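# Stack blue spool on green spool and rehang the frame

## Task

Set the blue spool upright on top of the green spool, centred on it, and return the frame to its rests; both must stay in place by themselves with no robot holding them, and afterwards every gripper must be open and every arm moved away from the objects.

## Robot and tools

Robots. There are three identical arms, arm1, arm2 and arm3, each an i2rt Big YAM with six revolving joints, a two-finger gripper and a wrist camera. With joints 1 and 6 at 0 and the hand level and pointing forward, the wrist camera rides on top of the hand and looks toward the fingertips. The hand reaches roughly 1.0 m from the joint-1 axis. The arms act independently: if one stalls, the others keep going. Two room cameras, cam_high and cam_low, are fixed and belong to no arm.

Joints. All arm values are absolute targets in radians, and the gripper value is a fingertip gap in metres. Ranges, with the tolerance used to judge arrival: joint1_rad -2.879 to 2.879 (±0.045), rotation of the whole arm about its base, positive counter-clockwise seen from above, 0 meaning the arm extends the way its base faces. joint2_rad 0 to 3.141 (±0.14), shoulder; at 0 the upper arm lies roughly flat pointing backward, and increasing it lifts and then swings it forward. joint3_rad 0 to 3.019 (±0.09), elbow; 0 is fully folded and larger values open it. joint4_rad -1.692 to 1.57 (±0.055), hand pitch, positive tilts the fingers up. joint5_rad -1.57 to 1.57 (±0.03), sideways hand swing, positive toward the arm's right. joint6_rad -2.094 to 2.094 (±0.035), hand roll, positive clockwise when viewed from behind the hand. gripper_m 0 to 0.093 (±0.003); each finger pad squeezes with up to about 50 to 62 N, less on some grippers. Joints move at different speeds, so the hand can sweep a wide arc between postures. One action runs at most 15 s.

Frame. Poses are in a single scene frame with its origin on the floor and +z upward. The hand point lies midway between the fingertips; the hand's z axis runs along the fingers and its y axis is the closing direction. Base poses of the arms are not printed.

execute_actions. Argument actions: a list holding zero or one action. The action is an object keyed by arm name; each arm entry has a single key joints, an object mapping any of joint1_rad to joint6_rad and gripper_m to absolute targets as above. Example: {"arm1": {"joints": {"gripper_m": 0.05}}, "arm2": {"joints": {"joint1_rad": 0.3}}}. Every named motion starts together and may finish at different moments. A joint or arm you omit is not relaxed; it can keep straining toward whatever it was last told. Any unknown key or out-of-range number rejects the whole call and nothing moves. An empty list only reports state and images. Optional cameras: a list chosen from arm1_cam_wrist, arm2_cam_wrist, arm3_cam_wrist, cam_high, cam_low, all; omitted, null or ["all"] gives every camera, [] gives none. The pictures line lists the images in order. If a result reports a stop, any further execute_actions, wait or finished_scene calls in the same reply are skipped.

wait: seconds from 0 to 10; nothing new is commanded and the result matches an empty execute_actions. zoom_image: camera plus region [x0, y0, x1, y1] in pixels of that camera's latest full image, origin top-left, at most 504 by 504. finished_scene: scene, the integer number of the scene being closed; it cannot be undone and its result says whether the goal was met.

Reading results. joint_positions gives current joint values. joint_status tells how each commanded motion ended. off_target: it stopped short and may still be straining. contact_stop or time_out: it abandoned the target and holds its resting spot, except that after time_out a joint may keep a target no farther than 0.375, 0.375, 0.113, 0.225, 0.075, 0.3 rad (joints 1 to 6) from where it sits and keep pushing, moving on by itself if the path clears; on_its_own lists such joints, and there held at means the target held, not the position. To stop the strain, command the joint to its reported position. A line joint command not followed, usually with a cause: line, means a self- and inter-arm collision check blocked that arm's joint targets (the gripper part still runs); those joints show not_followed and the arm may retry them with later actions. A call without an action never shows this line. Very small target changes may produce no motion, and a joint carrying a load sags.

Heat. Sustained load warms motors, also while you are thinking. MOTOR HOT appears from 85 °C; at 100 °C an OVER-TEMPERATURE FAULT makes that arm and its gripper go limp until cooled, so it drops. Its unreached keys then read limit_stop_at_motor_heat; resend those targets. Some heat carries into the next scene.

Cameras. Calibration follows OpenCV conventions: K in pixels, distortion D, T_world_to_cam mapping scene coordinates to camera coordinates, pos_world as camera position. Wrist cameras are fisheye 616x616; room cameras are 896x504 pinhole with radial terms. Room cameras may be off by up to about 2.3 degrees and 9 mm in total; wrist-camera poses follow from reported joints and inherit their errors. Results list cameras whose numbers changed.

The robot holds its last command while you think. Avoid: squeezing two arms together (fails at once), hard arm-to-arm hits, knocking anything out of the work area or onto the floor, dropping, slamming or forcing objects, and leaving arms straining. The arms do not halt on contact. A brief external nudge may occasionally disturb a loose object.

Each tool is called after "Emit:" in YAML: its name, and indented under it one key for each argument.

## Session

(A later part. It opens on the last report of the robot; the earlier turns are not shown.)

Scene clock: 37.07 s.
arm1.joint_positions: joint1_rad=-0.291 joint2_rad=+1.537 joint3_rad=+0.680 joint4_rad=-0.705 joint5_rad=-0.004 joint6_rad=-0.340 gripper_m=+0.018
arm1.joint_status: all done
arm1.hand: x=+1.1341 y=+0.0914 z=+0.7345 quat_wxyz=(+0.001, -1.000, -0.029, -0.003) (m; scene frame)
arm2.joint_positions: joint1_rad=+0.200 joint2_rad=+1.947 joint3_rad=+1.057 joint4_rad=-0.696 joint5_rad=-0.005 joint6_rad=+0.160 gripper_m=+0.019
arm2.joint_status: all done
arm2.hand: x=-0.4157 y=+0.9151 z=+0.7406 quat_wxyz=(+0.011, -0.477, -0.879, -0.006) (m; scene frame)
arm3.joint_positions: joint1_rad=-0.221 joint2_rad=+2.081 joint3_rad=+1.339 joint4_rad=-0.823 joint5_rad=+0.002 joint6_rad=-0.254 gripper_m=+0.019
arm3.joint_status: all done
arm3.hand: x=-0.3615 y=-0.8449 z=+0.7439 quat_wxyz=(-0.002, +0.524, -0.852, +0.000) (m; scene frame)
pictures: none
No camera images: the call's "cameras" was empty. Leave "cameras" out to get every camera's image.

Emit:
execute_actions:
  actions:
    - {"arm1":{"joints":{"joint1_rad":0.198,"joint2_rad":1.258,"joint3_rad":0.868,"joint4_rad":-1.17,"joint6_rad":0.145}},"arm2":{"joints":{"joint1_rad":0.02,"joint2_rad":1.962,"joint3_rad":1.583,"joint4_rad":-1.186,"joint6_rad":-0.014}},"arm3":{"joints":{"joint1_rad":-0.466,"joint2_rad":1.659,"joint3_rad":1.095,"joint4_rad":-1.006,"joint6_rad":-0.497}}}
  cameras: ["cam_high","cam_low"]

Scene clock: 40.30 s.
arm1.joint_positions: joint1_rad=+0.186 joint2_rad=+1.267 joint3_rad=+0.824 joint4_rad=-1.132 joint5_rad=+0.003 joint6_rad=+0.137 gripper_m=+0.018
arm1.joint_status: all done
arm1.hand: x=+1.1367 y=-0.0613 z=+0.8601 quat_wxyz=(+0.003, -1.000, -0.030, -0.010) (m; scene frame)
arm2.joint_positions: joint1_rad=+0.021 joint2_rad=+1.980 joint3_rad=+1.550 joint4_rad=-1.141 joint5_rad=+0.008 joint6_rad=-0.027 gripper_m=+0.019
arm2.joint_status: all done
arm2.hand: x=-0.4179 y=+0.7611 z=+0.8703 quat_wxyz=(+0.007, -0.473, -0.881, +0.003) (m; scene frame)
arm3.joint_positions: joint1_rad=-0.464 joint2_rad=+1.670 joint3_rad=+1.099 joint4_rad=-0.992 joint5_rad=-0.010 joint6_rad=-0.505 gripper_m=+0.019
arm3.joint_status: all done
arm3.hand: x=-0.3555 y=-0.9987 z=+0.8686 quat_wxyz=(-0.003, +0.527, -0.850, -0.005) (m; scene frame)
pictures: cam_high, cam_low
Images, in order (width x height): cam_high 896x504, cam_low 896x504.

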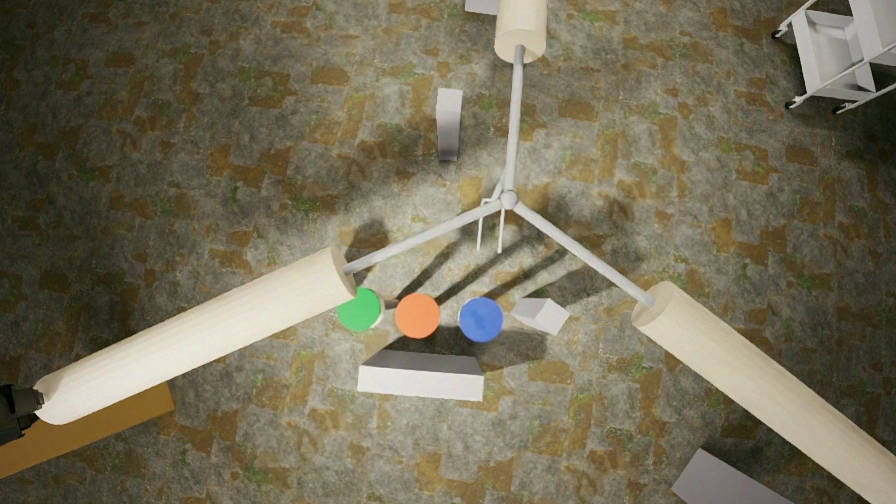

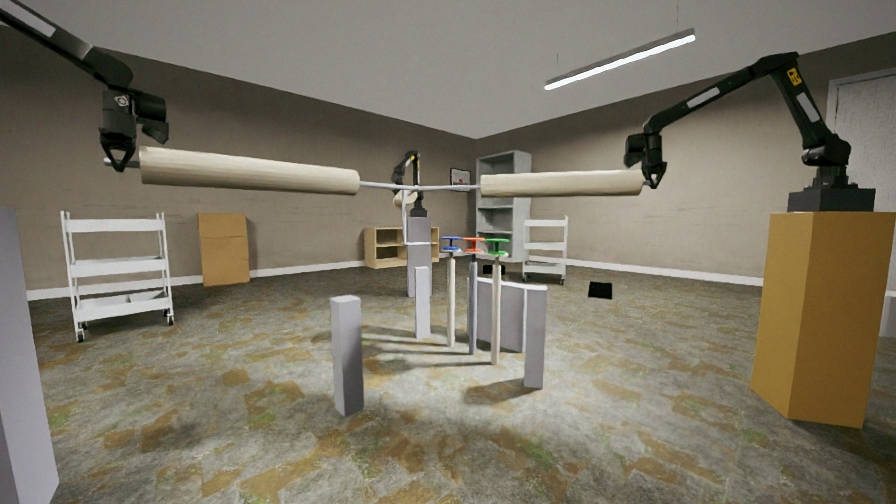

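Emit:
zoom_image:
  camera: "cam_high"
  region: [430, 160, 590, 360]

Emit:
zoom_image:
  camera: "cam_low"
  region: [390, 210, 520, 280]

Region (430, 160, 590, 360) of cam_high's 896x504 image, scaled by 2.520, with more detail than that image has; it fills the left 403 columns of this view, and the rest is white.

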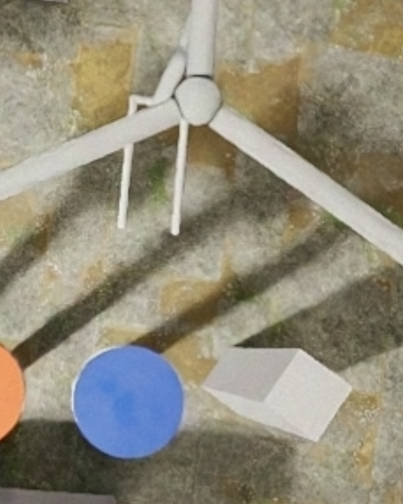

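Region (390, 210, 520, 280) of cam_low's 896x504 image, scaled by 3.877, with more detail than that image has; it fills the top 271 rows of this view, and the rest is white.

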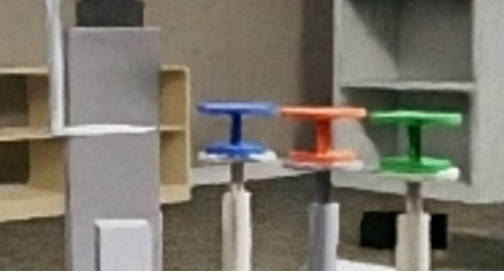

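Emit:
execute_actions:
  actions:
    - {"arm1":{"joints":{"joint1_rad":0.149,"joint2_rad":1.518,"joint3_rad":1.108,"joint4_rad":-1.15,"joint6_rad":0.096}},"arm2":{"joints":{"joint1_rad":-0.144,"joint2_rad":1.871,"joint3_rad":1.394,"joint4_rad":-1.09,"joint6_rad":-0.178}},"arm3":{"joints":{"joint1_rad":-0.30,"joint2_rad":1.505,"joint3_rad":0.853,"joint4_rad":-0.918,"joint6_rad":-0.331}}}
  cameras: ["cam_high","cam_low"]

Emit:
zoom_image:
  camera: "cam_low"
  region: [390, 210, 520, 280]

Scene clock: 44.10 s.
arm1.joint_positions: joint1_rad=+0.149 joint2_rad=+1.535 joint3_rad=+1.083 joint4_rad=-1.122 joint5_rad=+0.001 joint6_rad=+0.105 gripper_m=+0.018
arm1.joint_status: all done
arm1.hand: x=+1.0347 y=-0.0660 z=+0.8542 quat_wxyz=(+0.002, -1.000, -0.027, -0.010) (m; scene frame)
arm2.joint_positions: joint1_rad=-0.142 joint2_rad=+1.910 joint3_rad=+1.393 joint4_rad=-1.079 joint5_rad=-0.001 joint6_rad=-0.187 gripper_m=+0.019
arm2.joint_status: all done
arm2.hand: x=-0.5181 y=+0.7593 z=+0.8555 quat_wxyz=(+0.014, -0.474, -0.880, -0.009) (m; scene frame)
arm3.joint_positions: joint1_rad=-0.299 joint2_rad=+1.527 joint3_rad=+0.857 joint4_rad=-0.919 joint5_rad=-0.002 joint6_rad=-0.337 gripper_m=+0.019
arm3.joint_status: all done
arm3.hand: x=-0.4608 y=-0.9997 z=+0.8491 quat_wxyz=(+0.010, +0.526, -0.851, +0.001) (m; scene frame)
pictures: cam_high, cam_low
Images, in order (width x height): cam_high 896x504, cam_low 896x504.

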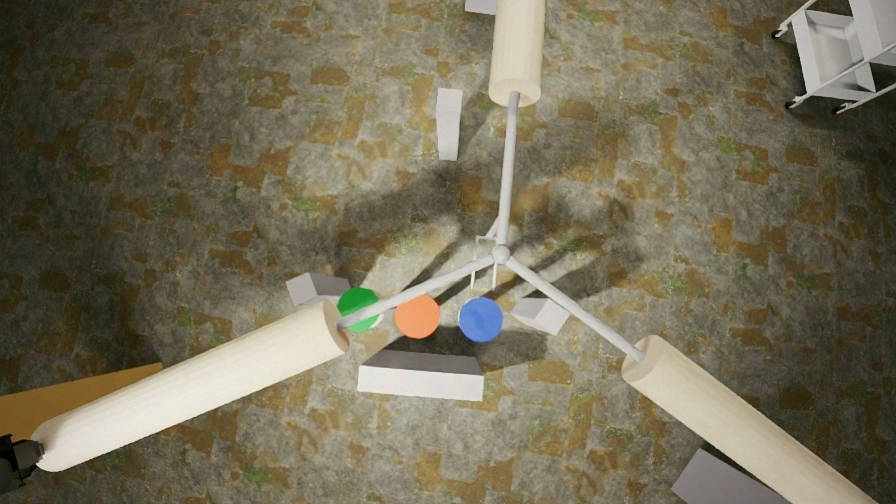

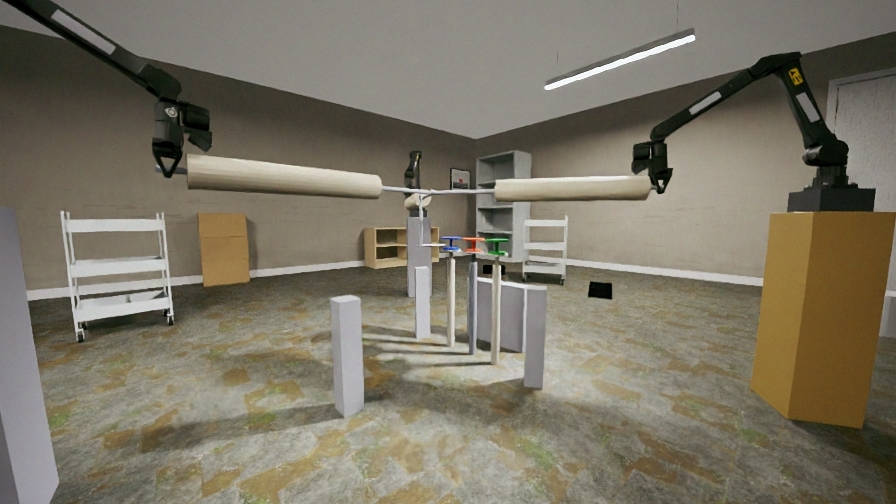

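Region (390, 210, 520, 280) of cam_low's 896x504 image, scaled by 3.877, with more detail than that image has; it fills the top 271 rows of this view, and the rest is white.

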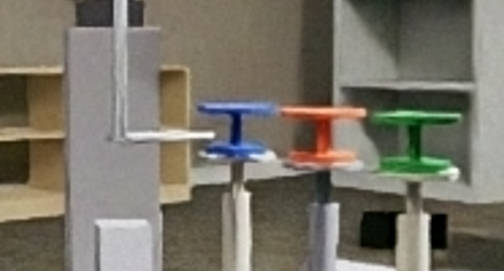

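Emit:
execute_actions:
  actions:
    - {"arm1":{"joints":{"joint1_rad":0.125,"joint2_rad":1.694,"joint3_rad":1.339,"joint4_rad":-1.2,"joint6_rad":0.072}},"arm2":{"joints":{"joint1_rad":-0.285,"joint2_rad":1.816,"joint3_rad":1.306,"joint4_rad":-1.055,"joint6_rad":-0.319}},"arm3":{"joints":{"joint1_rad":-0.122,"joint2_rad":1.382,"joint3_rad":0.725,"joint4_rad":-0.913,"joint6_rad":-0.153}}}
  cameras: ["cam_high","cam_low"]

Emit:
execute_actions:
  actions:
    - {"arm1":{"joints":{"joint1_rad":0.1,"joint2_rad":1.86,"joint3_rad":1.586,"joint4_rad":-1.282,"joint6_rad":0.056}},"arm2":{"joints":{"joint1_rad":-0.428,"joint2_rad":1.788,"joint3_rad":1.262,"joint4_rad":-1.04,"joint6_rad":-0.462}},"arm3":{"joints":{"joint1_rad":0.1,"joint2_rad":1.292,"joint3_rad":0.635,"joint4_rad":-0.913,"joint6_rad":0.069}}}
  cameras: ["cam_high","cam_low"]

Emit:
zoom_image:
  camera: "cam_low"
  region: [390, 180, 520, 280]

Scene clock: 48.00 s.
arm1.joint_positions: joint1_rad=+0.124 joint2_rad=+1.713 joint3_rad=+1.299 joint4_rad=-1.153 joint5_rad=+0.001 joint6_rad=+0.082 gripper_m=+0.018
arm1.joint_status: all done
arm1.hand: x=+0.9595 y=-0.0657 z=+0.8509 quat_wxyz=(+0.002, -1.000, -0.026, -0.006) (m; scene frame)
arm2.joint_positions: joint1_rad=-0.279 joint2_rad=+1.857 joint3_rad=+1.303 joint4_rad=-1.040 joint5_rad=-0.001 joint6_rad=-0.323 gripper_m=+0.019
arm2.joint_status: all done
arm2.hand: x=-0.5941 y=+0.7597 z=+0.8534 quat_wxyz=(+0.013, -0.475, -0.880, -0.010) (m; scene frame)
arm3.joint_positions: joint1_rad=-0.129 joint2_rad=+1.401 joint3_rad=+0.718 joint4_rad=-0.900 joint5_rad=-0.001 joint6_rad=-0.165 gripper_m=+0.019
arm3.joint_status: all done
arm3.hand: x=-0.5371 y=-0.9991 z=+0.8488 quat_wxyz=(+0.006, +0.525, -0.851, +0.002) (m; scene frame)
pictures: cam_high, cam_low
Images, in order (width x height): cam_high 896x504, cam_low 896x504.

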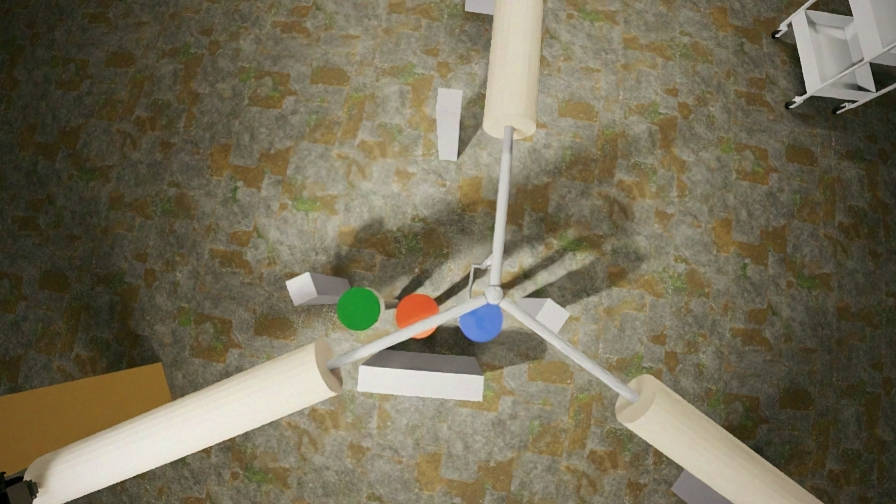

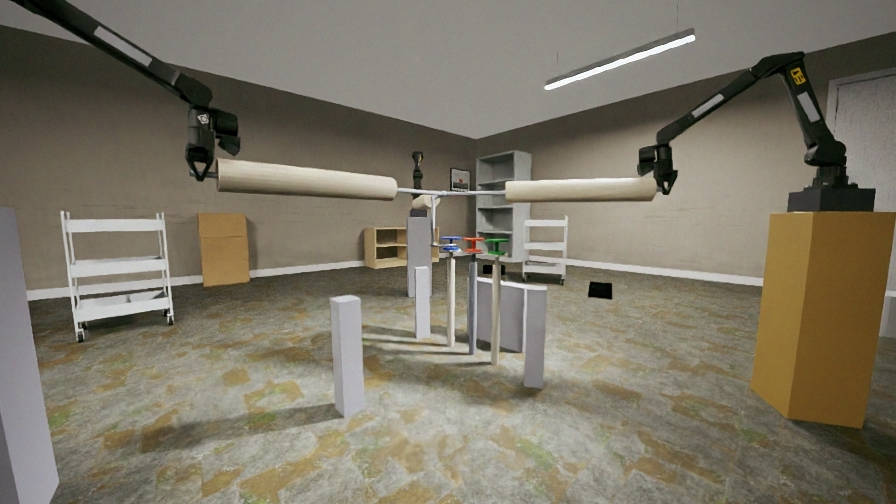

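Scene clock: 50.13 s.
arm1.joint_positions: joint1_rad=+0.103 joint2_rad=+1.880 joint3_rad=+1.544 joint4_rad=-1.227 joint5_rad=+0.001 joint6_rad=+0.062 gripper_m=+0.018
arm1.joint_status: joint4_rad time_out (moved -0.074 of -0.129); the others done
arm1.on_its_own: joint4_rad reads -1.227 and still pushes toward -1.282 since a time_out
arm1.hand: x=+0.8878 y=-0.0631 z=+0.8520 quat_wxyz=(+0.001, -1.000, -0.025, -0.004) (m; scene frame)
arm2.joint_positions: joint1_rad=-0.419 joint2_rad=+1.829 joint3_rad=+1.253 joint4_rad=-1.027 joint5_rad=+0.001 joint6_rad=-0.463 gripper_m=+0.019
arm2.joint_status: all done
arm2.hand: x=-0.6668 y=+0.7626 z=+0.8518 quat_wxyz=(+0.015, -0.475, -0.880, -0.014) (m; scene frame)
arm3.joint_positions: joint1_rad=+0.084 joint2_rad=+1.312 joint3_rad=+0.629 joint4_rad=-0.898 joint5_rad=+0.004 joint6_rad=+0.051 gripper_m=+0.019
arm3.joint_status: all done
arm3.hand: x=-0.6086 y=-0.9965 z=+0.8477 quat_wxyz=(+0.004, +0.524, -0.852, +0.005) (m; scene frame)
pictures: cam_high, cam_low
Images, in order (width x height): cam_high 896x504, cam_low 896x504.

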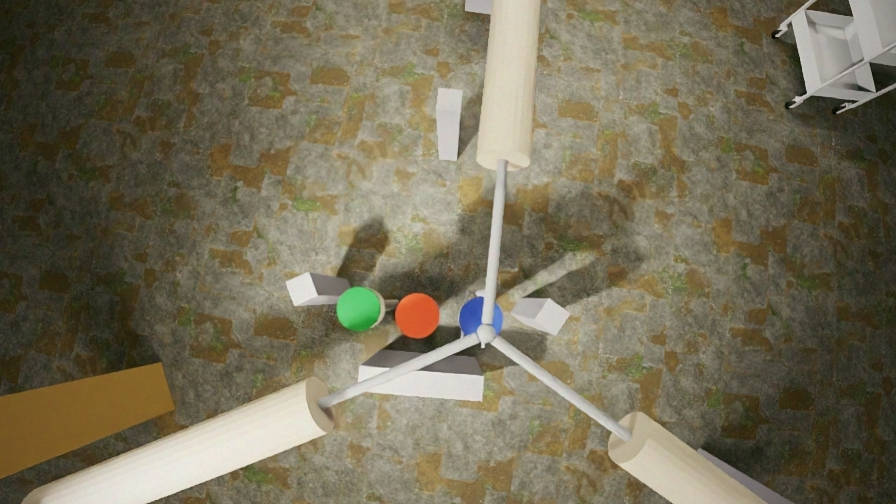

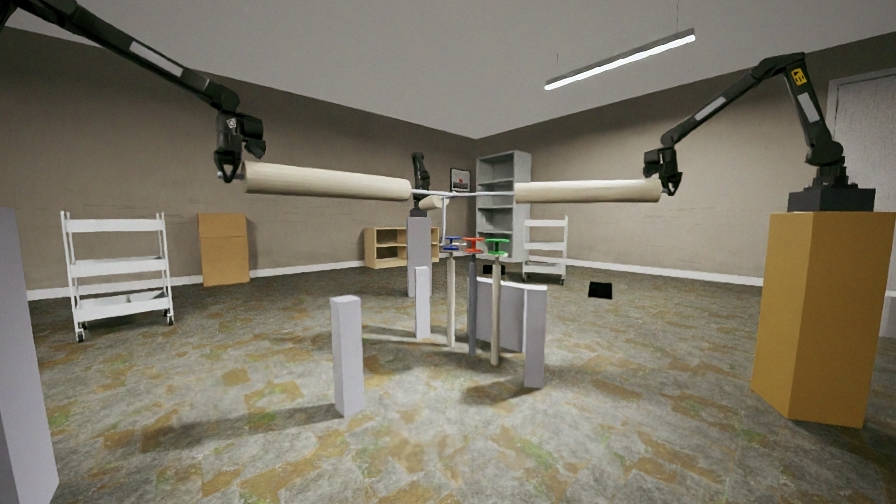

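Region (390, 180, 520, 280) of cam_low's 896x504 image, scaled by 3.877, with more detail than that image has; it fills the top 388 rows of this view, and the rest is white.

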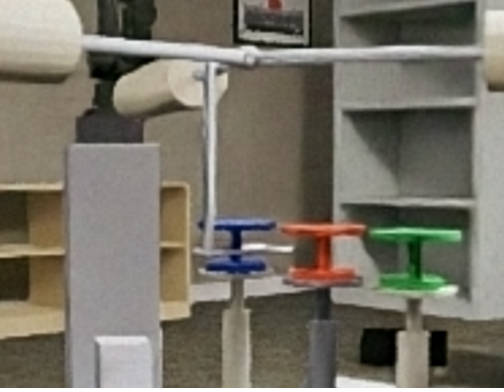

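Emit:
execute_actions:
  actions:
    - {"arm1":{"joints":{"joint2_rad":1.8,"joint3_rad":1.839,"joint4_rad":-1.55}},"arm2":{"joints":{"joint2_rad":1.658,"joint3_rad":1.442,"joint4_rad":-1.335}},"arm3":{"joints":{"joint2_rad":1.108,"joint3_rad":0.866,"joint4_rad":-1.32}}}
  cameras: ["cam_high","cam_low"]

Emit:
zoom_image:
  camera: "cam_low"
  region: [390, 180, 520, 280]

Scene clock: 52.63 s.
arm1.joint_positions: joint1_rad=+0.103 joint2_rad=+1.821 joint3_rad=+1.783 joint4_rad=-1.531 joint5_rad=+0.000 joint6_rad=+0.062 gripper_m=+0.018
arm1.joint_status: all done
arm1.hand: x=+0.8864 y=-0.0637 z=+0.9739 quat_wxyz=(+0.001, -1.000, -0.025, -0.006) (m; scene frame)
arm2.joint_positions: joint1_rad=-0.420 joint2_rad=+1.676 joint3_rad=+1.396 joint4_rad=-1.314 joint5_rad=+0.008 joint6_rad=-0.463 gripper_m=+0.019
arm2.joint_status: all done
arm2.hand: x=-0.6682 y=+0.7674 z=+0.9753 quat_wxyz=(+0.015, -0.475, -0.880, -0.007) (m; scene frame)
arm3.joint_positions: joint1_rad=+0.089 joint2_rad=+1.120 joint3_rad=+0.824 joint4_rad=-1.266 joint5_rad=-0.004 joint6_rad=+0.055 gripper_m=+0.019
arm3.joint_status: all done
arm3.hand: x=-0.6104 y=-0.9941 z=+0.9643 quat_wxyz=(-0.002, +0.524, -0.852, -0.004) (m; scene frame)
pictures: cam_high, cam_low
Images, in order (width x height): cam_high 896x504, cam_low 896x504.

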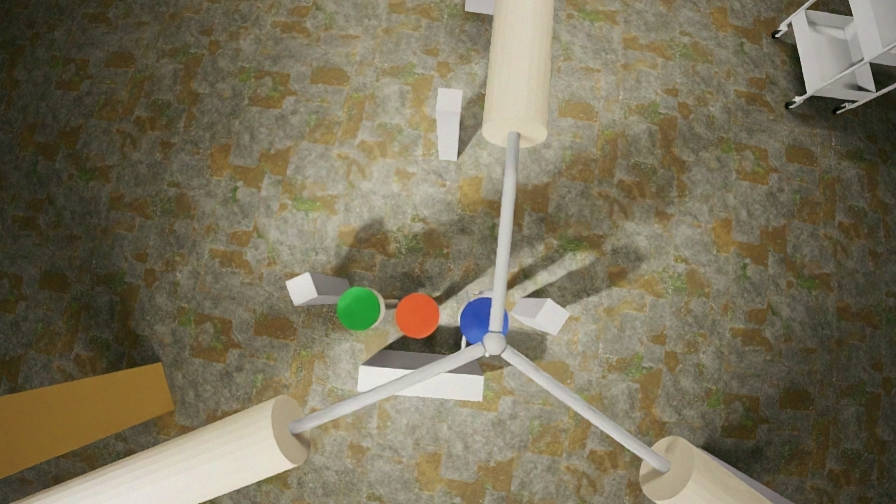

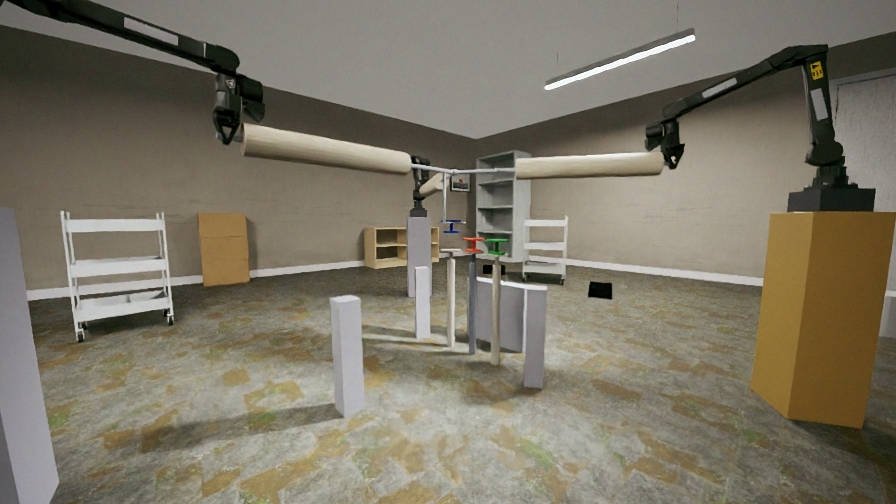

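Region (390, 180, 520, 280) of cam_low's 896x504 image, scaled by 3.877, with more detail than that image has; it fills the top 388 rows of this view, and the rest is white.

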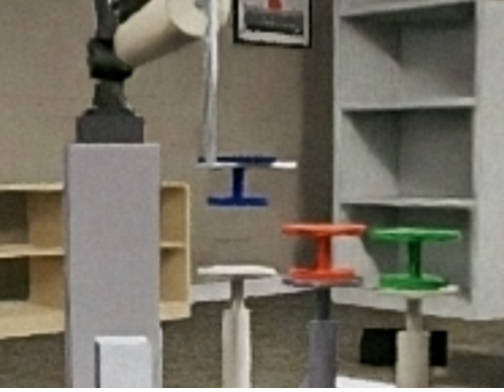

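Emit:
execute_actions:
  actions:
    - {"arm1":{"joints":{"joint1_rad":-0.084,"joint2_rad":1.822,"joint3_rad":1.869,"joint4_rad":-1.57,"joint6_rad":-0.131}},"arm2":{"joints":{"joint2_rad":1.4,"joint3_rad":1.128,"joint4_rad":-1.283}},"arm3":{"joints":{"joint1_rad":0.238,"joint2_rad":1.368,"joint3_rad":1.093,"joint4_rad":-1.295,"joint6_rad":0.207}}}
  cameras: []

Emit:
execute_actions:
  actions:
    - {"arm1":{"joints":{"joint1_rad":-0.266,"joint2_rad":1.897,"joint3_rad":1.983,"joint4_rad":-1.61,"joint6_rad":-0.313}},"arm2":{"joints":{"joint1_rad":-0.37,"joint2_rad":1.124,"joint3_rad":0.874,"joint4_rad":-1.305,"joint6_rad":-0.42}},"arm3":{"joints":{"joint1_rad":0.314,"joint2_rad":1.615,"joint3_rad":1.38,"joint4_rad":-1.335,"joint6_rad":0.283}}}
  cameras: ["cam_low"]

Emit:
execute_actions:
  actions:
    - {"arm1":{"joints":{"joint1_rad":-0.429,"joint2_rad":1.981,"joint3_rad":2.118,"joint4_rad":-1.62,"joint6_rad":-0.476}},"arm2":{"joints":{"joint1_rad":-0.34,"joint2_rad":0.80,"joint3_rad":0.679,"joint4_rad":-1.434,"joint6_rad":-0.374}},"arm3":{"joints":{"joint1_rad":0.364,"joint2_rad":1.879,"joint3_rad":1.757,"joint4_rad":-1.448,"joint6_rad":0.333}}}
  cameras: ["cam_high","cam_low"]

Emit:
zoom_image:
  camera: "cam_low"
  region: [420, 190, 550, 280]

Emit:
zoom_image:
  camera: "cam_high"
  region: [270, 240, 450, 400]

Scene clock: 59.30 s.
arm1.joint_positions: joint1_rad=-0.080 joint2_rad=+1.839 joint3_rad=+1.807 joint4_rad=-1.539 joint5_rad=-0.004 joint6_rad=-0.126 gripper_m=+0.018
arm1.joint_status: all done
arm1.hand: x=+0.8786 y=+0.0393 z=+0.9734 quat_wxyz=(+0.000, -1.000, -0.028, -0.008) (m; scene frame)
arm2.joint_positions: joint1_rad=-0.421 joint2_rad=+1.420 joint3_rad=+1.116 joint4_rad=-1.286 joint5_rad=+0.007 joint6_rad=-0.465 gripper_m=+0.019
arm2.joint_status: all done
arm2.hand: x=-0.6798 y=+0.8653 z=+0.9824 quat_wxyz=(+0.013, -0.475, -0.880, -0.006) (m; scene frame)
arm3.joint_positions: joint1_rad=+0.213 joint2_rad=+1.376 joint3_rad=+1.063 joint4_rad=-1.268 joint5_rad=+0.004 joint6_rad=+0.181 gripper_m=+0.019
arm3.joint_status: all done
arm3.hand: x=-0.6164 y=-0.8954 z=+0.9721 quat_wxyz=(+0.003, +0.523, -0.852, +0.005) (m; scene frame)
pictures: none
No camera images: the call's "cameras" was empty. Leave "cameras" out to get every camera's image.

Scene clock: 60.37 s.
arm1.joint_positions: joint1_rad=-0.252 joint2_rad=+1.910 joint3_rad=+1.918 joint4_rad=-1.589 joint5_rad=-0.007 joint6_rad=-0.295 gripper_m=+0.018
arm1.joint_status: all done
arm1.hand: x=+0.8723 y=+0.1401 z=+0.9757 quat_wxyz=(-0.003, -1.000, -0.027, -0.012) (m; scene frame)
arm2.joint_positions: joint1_rad=-0.386 joint2_rad=+1.139 joint3_rad=+0.853 joint4_rad=-1.308 joint5_rad=+0.011 joint6_rad=-0.430 gripper_m=+0.019
arm2.joint_status: all done
arm2.hand: x=-0.6833 y=+0.9719 z=+0.9773 quat_wxyz=(+0.016, -0.475, -0.880, -0.007) (m; scene frame)
arm3.joint_positions: joint1_rad=+0.297 joint2_rad=+1.630 joint3_rad=+1.343 joint4_rad=-1.293 joint5_rad=+0.005 joint6_rad=+0.269 gripper_m=+0.019
arm3.joint_status: all done
arm3.hand: x=-0.6263 y=-0.7900 z=+0.9708 quat_wxyz=(+0.002, +0.521, -0.854, +0.005) (m; scene frame)
pictures: cam_low
Images, in order (width x height): cam_low 896x504.

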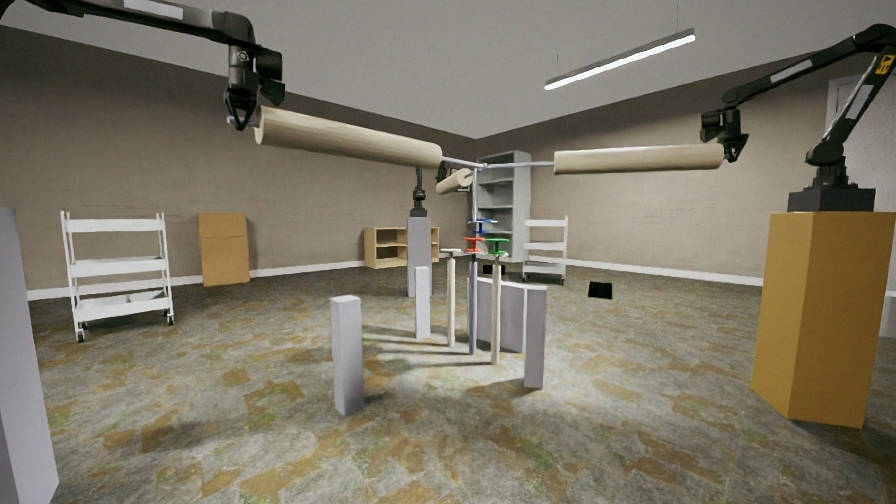

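Scene clock: 61.50 s.
arm1.joint_positions: joint1_rad=-0.410 joint2_rad=+2.006 joint3_rad=+2.051 joint4_rad=-1.602 joint5_rad=-0.011 joint6_rad=-0.452 gripper_m=+0.018
arm1.joint_status: all done
arm1.hand: x=+0.8677 y=+0.2429 z=+0.9707 quat_wxyz=(-0.001, -1.000, -0.026, +0.001) (m; scene frame)
arm2.joint_positions: joint1_rad=-0.346 joint2_rad=+0.819 joint3_rad=+0.660 joint4_rad=-1.433 joint5_rad=+0.002 joint6_rad=-0.390 gripper_m=+0.019
arm2.joint_status: all done
arm2.hand: x=-0.6895 y=+1.0735 z=+0.9757 quat_wxyz=(+0.012, -0.475, -0.880, -0.009) (m; scene frame)
arm3.joint_positions: joint1_rad=+0.339 joint2_rad=+1.897 joint3_rad=+1.701 joint4_rad=-1.405 joint5_rad=+0.005 joint6_rad=+0.317 gripper_m=+0.019
arm3.joint_status: all done
arm3.hand: x=-0.6302 y=-0.6886 z=+0.9679 quat_wxyz=(+0.008, +0.519, -0.855, +0.013) (m; scene frame)
pictures: cam_high, cam_low
Images, in order (width x height): cam_high 896x504, cam_low 896x504.

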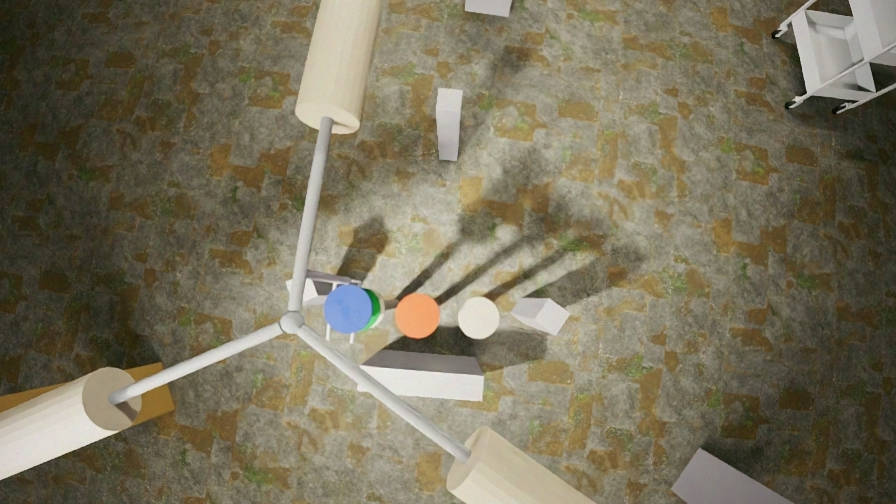

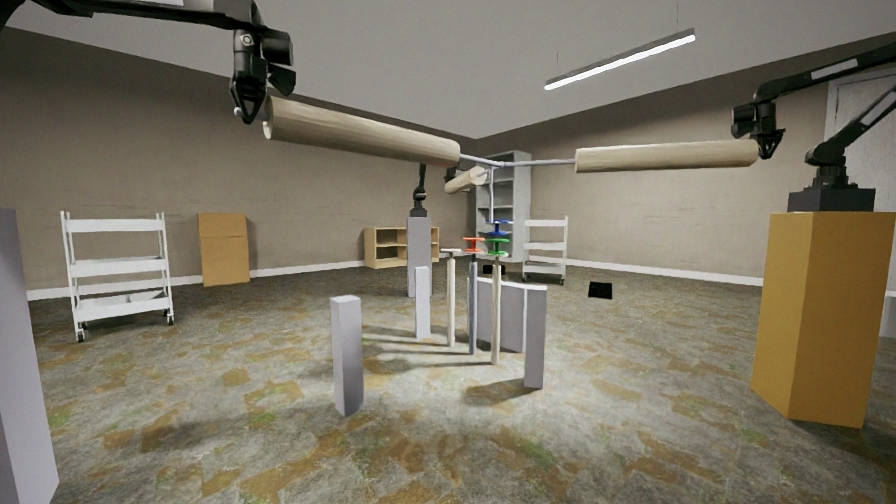

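Region (420, 190, 550, 280) of cam_low's 896x504 image, scaled by 3.877, with more detail than that image has; it fills the top 349 rows of this view, and the rest is white.

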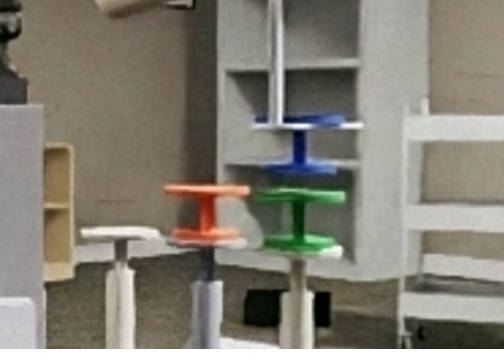

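Region (270, 240, 450, 400) of cam_high's 896x504 image, scaled by 2.800, with more detail than that image has.

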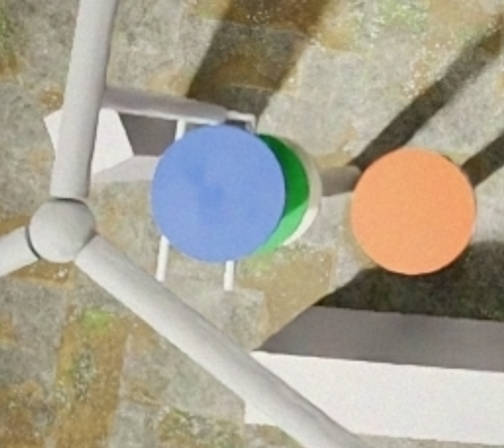

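Emit:
execute_actions:
  actions:
    - {"arm1":{"joints":{"joint2_rad":1.976,"joint3_rad":2.029,"joint4_rad":-1.535}},"arm2":{"joints":{"joint2_rad":0.823,"joint3_rad":0.606,"joint4_rad":-1.338}},"arm3":{"joints":{"joint2_rad":1.897,"joint3_rad":1.699,"joint4_rad":-1.372}}}
  cameras: ["cam_high","cam_low"]

Emit:
zoom_image:
  camera: "cam_low"
  region: [420, 190, 550, 280]

Emit:
zoom_image:
  camera: "cam_high"
  region: [270, 240, 450, 400]

Scene clock: 64.60 s.
arm1.joint_positions: joint1_rad=-0.413 joint2_rad=+2.008 joint3_rad=+2.018 joint4_rad=-1.555 joint5_rad=-0.007 joint6_rad=-0.452 gripper_m=+0.018
arm1.joint_status: all done
arm1.hand: x=+0.8651 y=+0.2465 z=+0.9573 quat_wxyz=(+0.004, -1.000, -0.025, +0.006) (m; scene frame)
arm2.joint_positions: joint1_rad=-0.346 joint2_rad=+0.826 joint3_rad=+0.588 joint4_rad=-1.351 joint5_rad=+0.005 joint6_rad=-0.390 gripper_m=+0.019
arm2.joint_status: all done
arm2.hand: x=-0.6908 y=+1.0764 z=+0.9475 quat_wxyz=(+0.012, -0.475, -0.880, -0.006) (m; scene frame)
arm3.joint_positions: joint1_rad=+0.343 joint2_rad=+1.897 joint3_rad=+1.695 joint4_rad=-1.380 joint5_rad=+0.002 joint6_rad=+0.317 gripper_m=+0.019
arm3.joint_status: all done
arm3.hand: x=-0.6323 y=-0.6842 z=+0.9654 quat_wxyz=(+0.003, +0.520, -0.854, +0.005) (m; scene frame)
pictures: cam_high, cam_low
Images, in order (width x height): cam_high 896x504, cam_low 896x504.

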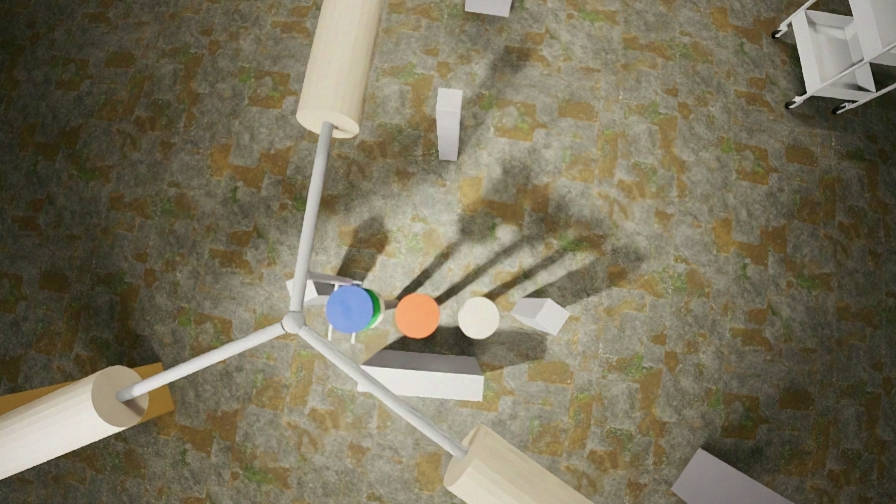

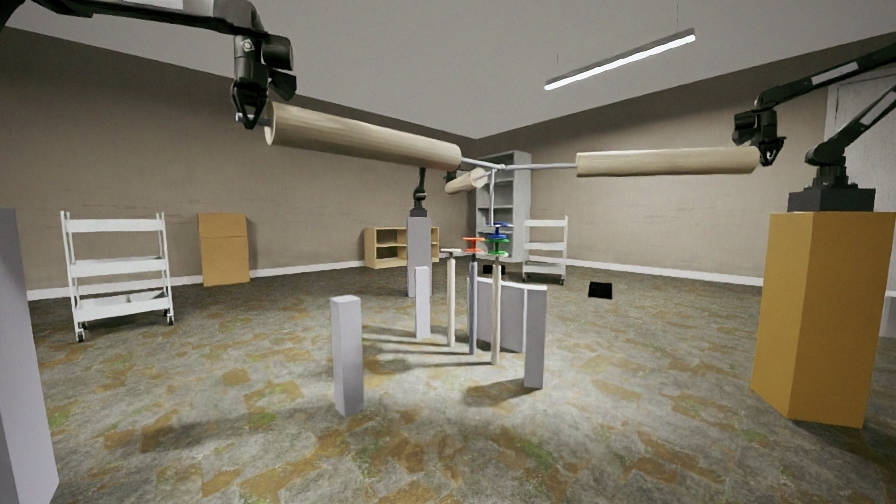

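Region (420, 190, 550, 280) of cam_low's 896x504 image, scaled by 3.877, with more detail than that image has; it fills the top 349 rows of this view, and the rest is white.

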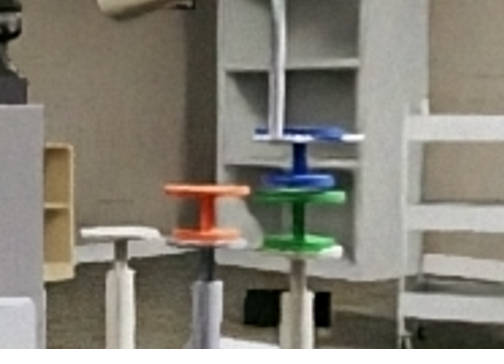

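Region (270, 240, 450, 400) of cam_high's 896x504 image, scaled by 2.800, with more detail than that image has.

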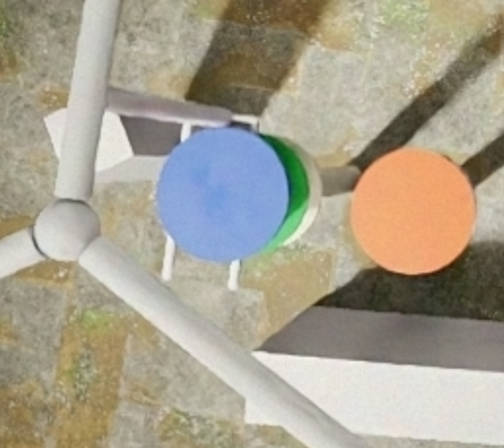

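Emit:
execute_actions:
  actions:
    - {"arm1":{"joints":{"joint2_rad":2.05,"joint4_rad":-1.50}},"arm2":{"joints":{"joint2_rad":0.851,"joint3_rad":0.547,"joint4_rad":-1.26}},"arm3":{"joints":{"joint2_rad":1.965,"joint4_rad":-1.32}}}
  cameras: ["cam_high","cam_low"]

Emit:
zoom_image:
  camera: "cam_low"
  region: [420, 190, 550, 280]

Scene clock: 67.30 s.
arm1.joint_positions: joint1_rad=-0.421 joint2_rad=+2.069 joint3_rad=+2.012 joint4_rad=-1.532 joint5_rad=-0.005 joint6_rad=-0.460 gripper_m=+0.018
arm1.joint_status: all done
arm1.hand: x=+0.8615 y=+0.2548 z=+0.9167 quat_wxyz=(-0.005, -1.000, -0.024, -0.016) (m; scene frame)
arm2.joint_positions: joint1_rad=-0.346 joint2_rad=+0.850 joint3_rad=+0.519 joint4_rad=-1.283 joint5_rad=+0.013 joint6_rad=-0.390 gripper_m=+0.019
arm2.joint_status: all done
arm2.hand: x=-0.6940 y=+1.0843 z=+0.9188 quat_wxyz=(+0.023, -0.475, -0.880, -0.013) (m; scene frame)
arm3.joint_positions: joint1_rad=+0.348 joint2_rad=+1.976 joint3_rad=+1.685 joint4_rad=-1.330 joint5_rad=-0.003 joint6_rad=+0.317 gripper_m=+0.019
arm3.joint_status: all done
arm3.hand: x=-0.6351 y=-0.6758 z=+0.9170 quat_wxyz=(+0.018, +0.523, -0.852, +0.018) (m; scene frame)
pictures: cam_high, cam_low
Images, in order (width x height): cam_high 896x504, cam_low 896x504.

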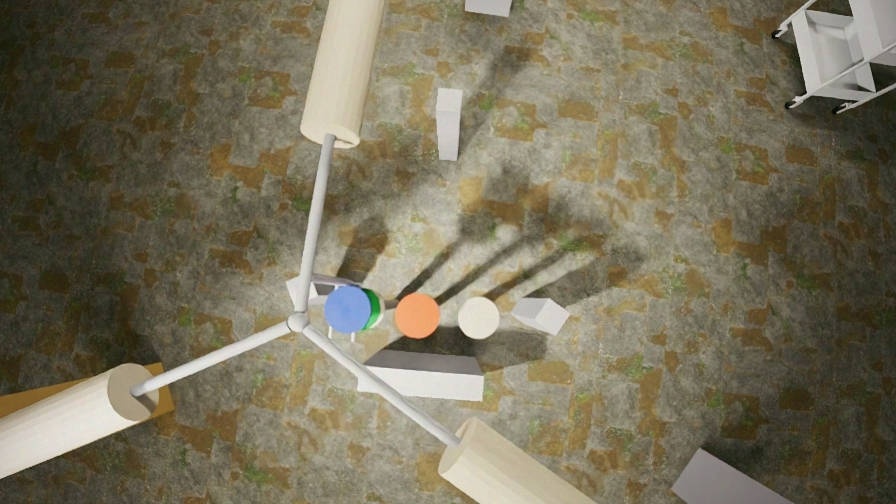

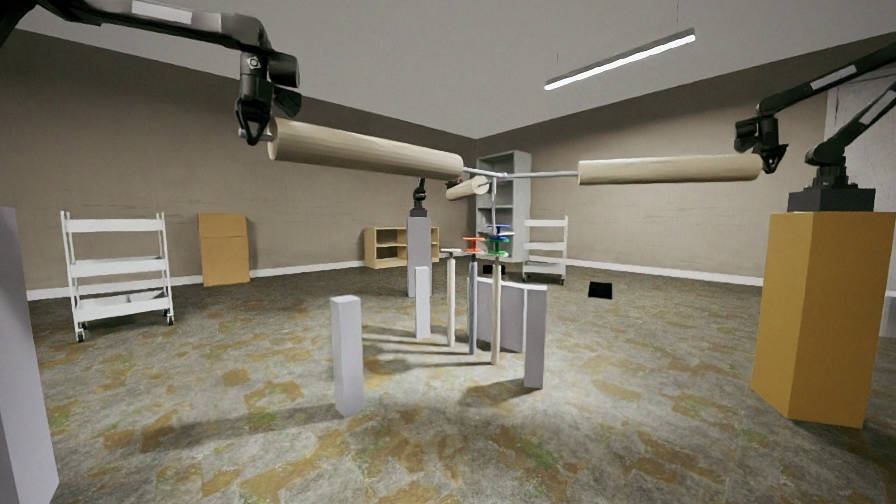

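Region (420, 190, 550, 280) of cam_low's 896x504 image, scaled by 3.877, with more detail than that image has; it fills the top 349 rows of this view, and the rest is white.

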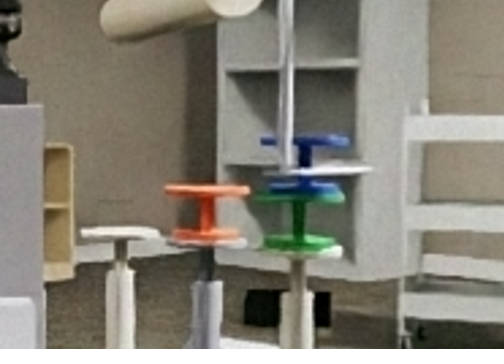

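Emit:
execute_actions:
  actions:
    - {"arm1":{"joints":{"joint1_rad":-0.40,"joint2_rad":1.97,"joint4_rad":-1.57}},"arm2":{"joints":{"joint3_rad":0.65,"joint4_rad":-1.38}},"arm3":{"joints":{"joint2_rad":1.885,"joint4_rad":-1.42}}}
  cameras: ["cam_high","cam_low"]

Emit:
zoom_image:
  camera: "cam_low"
  region: [420, 190, 550, 280]

Scene clock: 71.70 s.
arm1.joint_positions: joint1_rad=-0.399 joint2_rad=+2.011 joint3_rad=+2.012 joint4_rad=-1.554 joint5_rad=-0.004 joint6_rad=-0.441 gripper_m=+0.018
arm1.joint_status: all done
arm1.hand: x=+0.8629 y=+0.2382 z=+0.9522 quat_wxyz=(+0.003, -1.000, -0.026, +0.001) (m; scene frame)
arm2.joint_positions: joint1_rad=-0.346 joint2_rad=+0.850 joint3_rad=+0.596 joint4_rad=-1.354 joint5_rad=+0.002 joint6_rad=-0.387 gripper_m=+0.019
arm2.joint_status: all done
arm2.hand: x=-0.6901 y=+1.0750 z=+0.9466 quat_wxyz=(+0.018, -0.476, -0.879, -0.015) (m; scene frame)
arm3.joint_positions: joint1_rad=+0.351 joint2_rad=+1.916 joint3_rad=+1.685 joint4_rad=-1.383 joint5_rad=-0.002 joint6_rad=+0.321 gripper_m=+0.019
arm3.joint_status: all done
arm3.hand: x=-0.6380 y=-0.6875 z=+0.9511 quat_wxyz=(+0.015, +0.522, -0.853, +0.016) (m; scene frame)
pictures: cam_high, cam_low
Images, in order (width x height): cam_high 896x504, cam_low 896x504.

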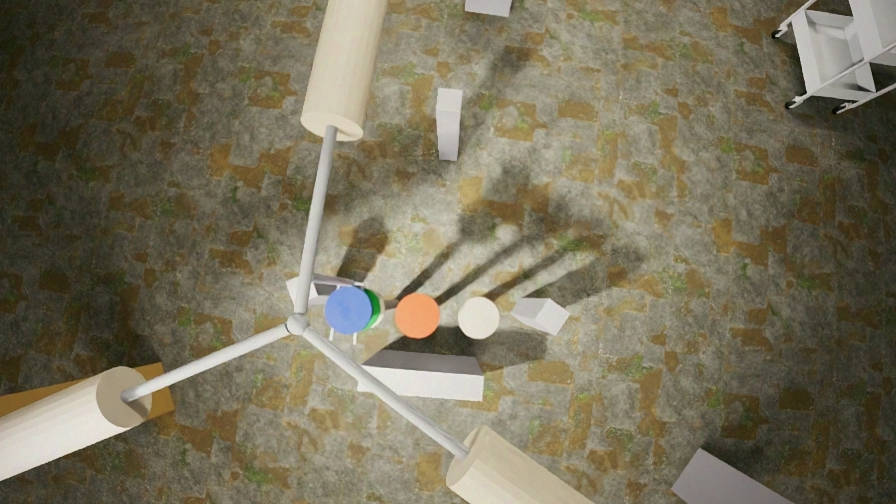

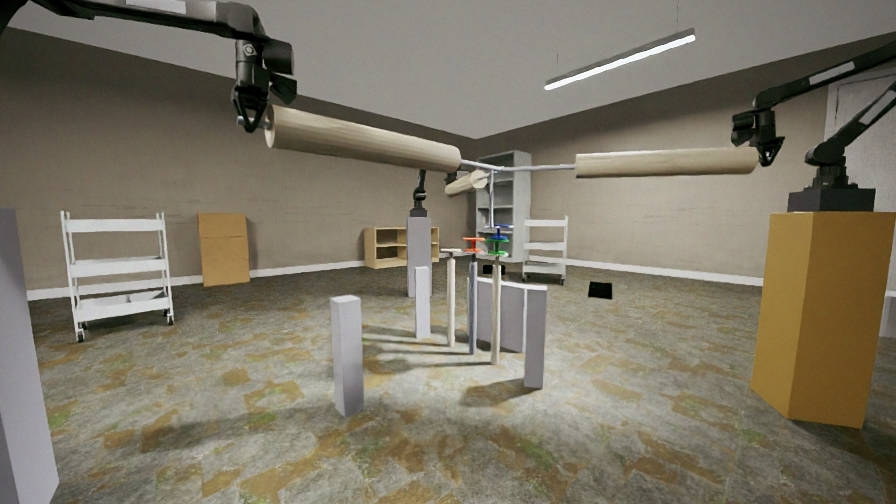

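Region (420, 190, 550, 280) of cam_low's 896x504 image, scaled by 3.877, with more detail than that image has; it fills the top 349 rows of this view, and the rest is white.

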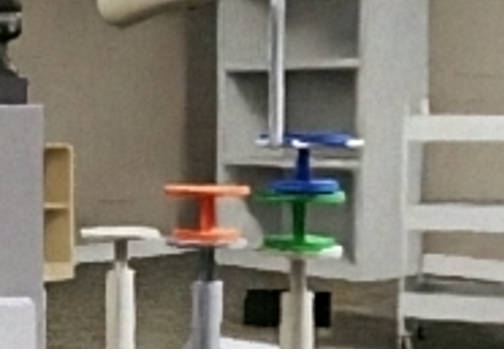

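Emit:
execute_actions:
  actions:
    - {"arm1":{"joints":{"joint1_rad":-0.38,"joint2_rad":1.925,"joint4_rad":-1.61}},"arm2":{"joints":{"joint3_rad":0.72,"joint4_rad":-1.43}},"arm3":{"joints":{"joint2_rad":1.84,"joint4_rad":-1.49}}}
  cameras: ["cam_high","cam_low"]

Emit:
zoom_image:
  camera: "cam_low"
  region: [420, 190, 550, 280]

Scene clock: 74.17 s.
arm1.joint_positions: joint1_rad=-0.376 joint2_rad=+1.983 joint3_rad=+2.012 joint4_rad=-1.574 joint5_rad=-0.006 joint6_rad=-0.421 gripper_m=+0.018
arm1.joint_status: all done
arm1.hand: x=+0.8640 y=+0.2222 z=+0.9692 quat_wxyz=(+0.004, -1.000, -0.027, +0.005) (m; scene frame)
arm2.joint_positions: joint1_rad=-0.346 joint2_rad=+0.859 joint3_rad=+0.665 joint4_rad=-1.400 joint5_rad=+0.001 joint6_rad=-0.385 gripper_m=+0.019
arm2.joint_status: all done
arm2.hand: x=-0.6875 y=+1.0633 z=+0.9708 quat_wxyz=(+0.013, -0.477, -0.879, -0.009) (m; scene frame)
arm3.joint_positions: joint1_rad=+0.351 joint2_rad=+1.878 joint3_rad=+1.685 joint4_rad=-1.433 joint5_rad=+0.000 joint6_rad=+0.323 gripper_m=+0.019
arm3.joint_status: joint4_rad time_out (moved -0.050 of -0.107); the others done
arm3.on_its_own: joint4_rad reads -1.433 and still pushes toward -1.490 since a time_out
arm3.hand: x=-0.6396 y=-0.6999 z=+0.9726 quat_wxyz=(+0.019, +0.521, -0.853, +0.021) (m; scene frame)
pictures: cam_high, cam_low
Images, in order (width x height): cam_high 896x504, cam_low 896x504.

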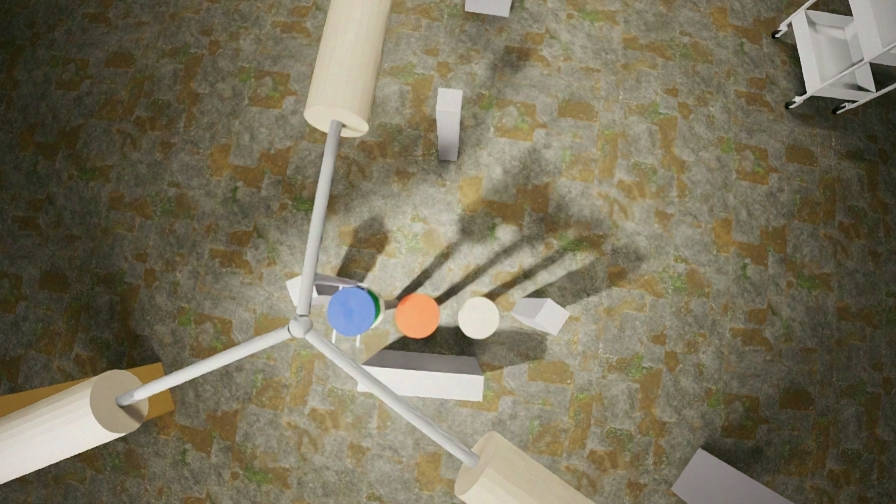

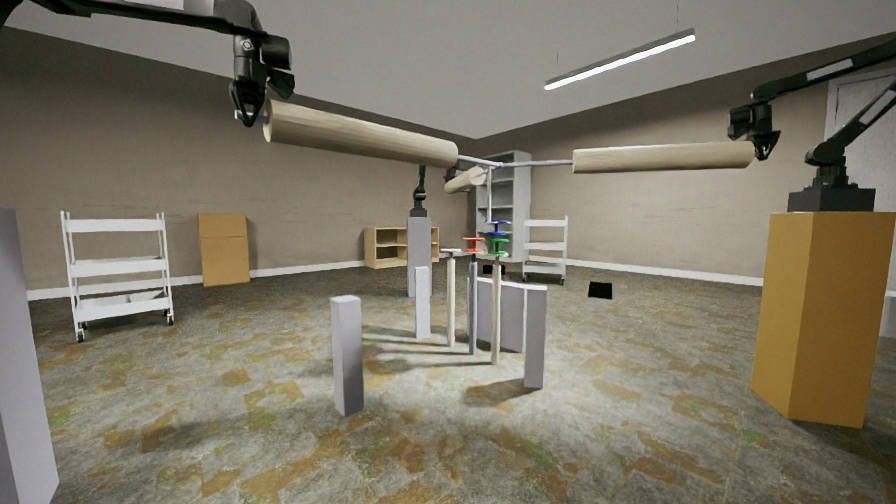

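Region (420, 190, 550, 280) of cam_low's 896x504 image, scaled by 3.877, with more detail than that image has; it fills the top 349 rows of this view, and the rest is white.

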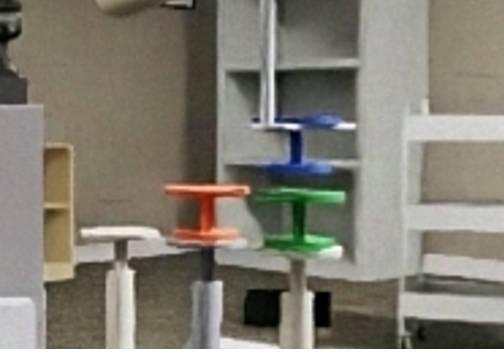

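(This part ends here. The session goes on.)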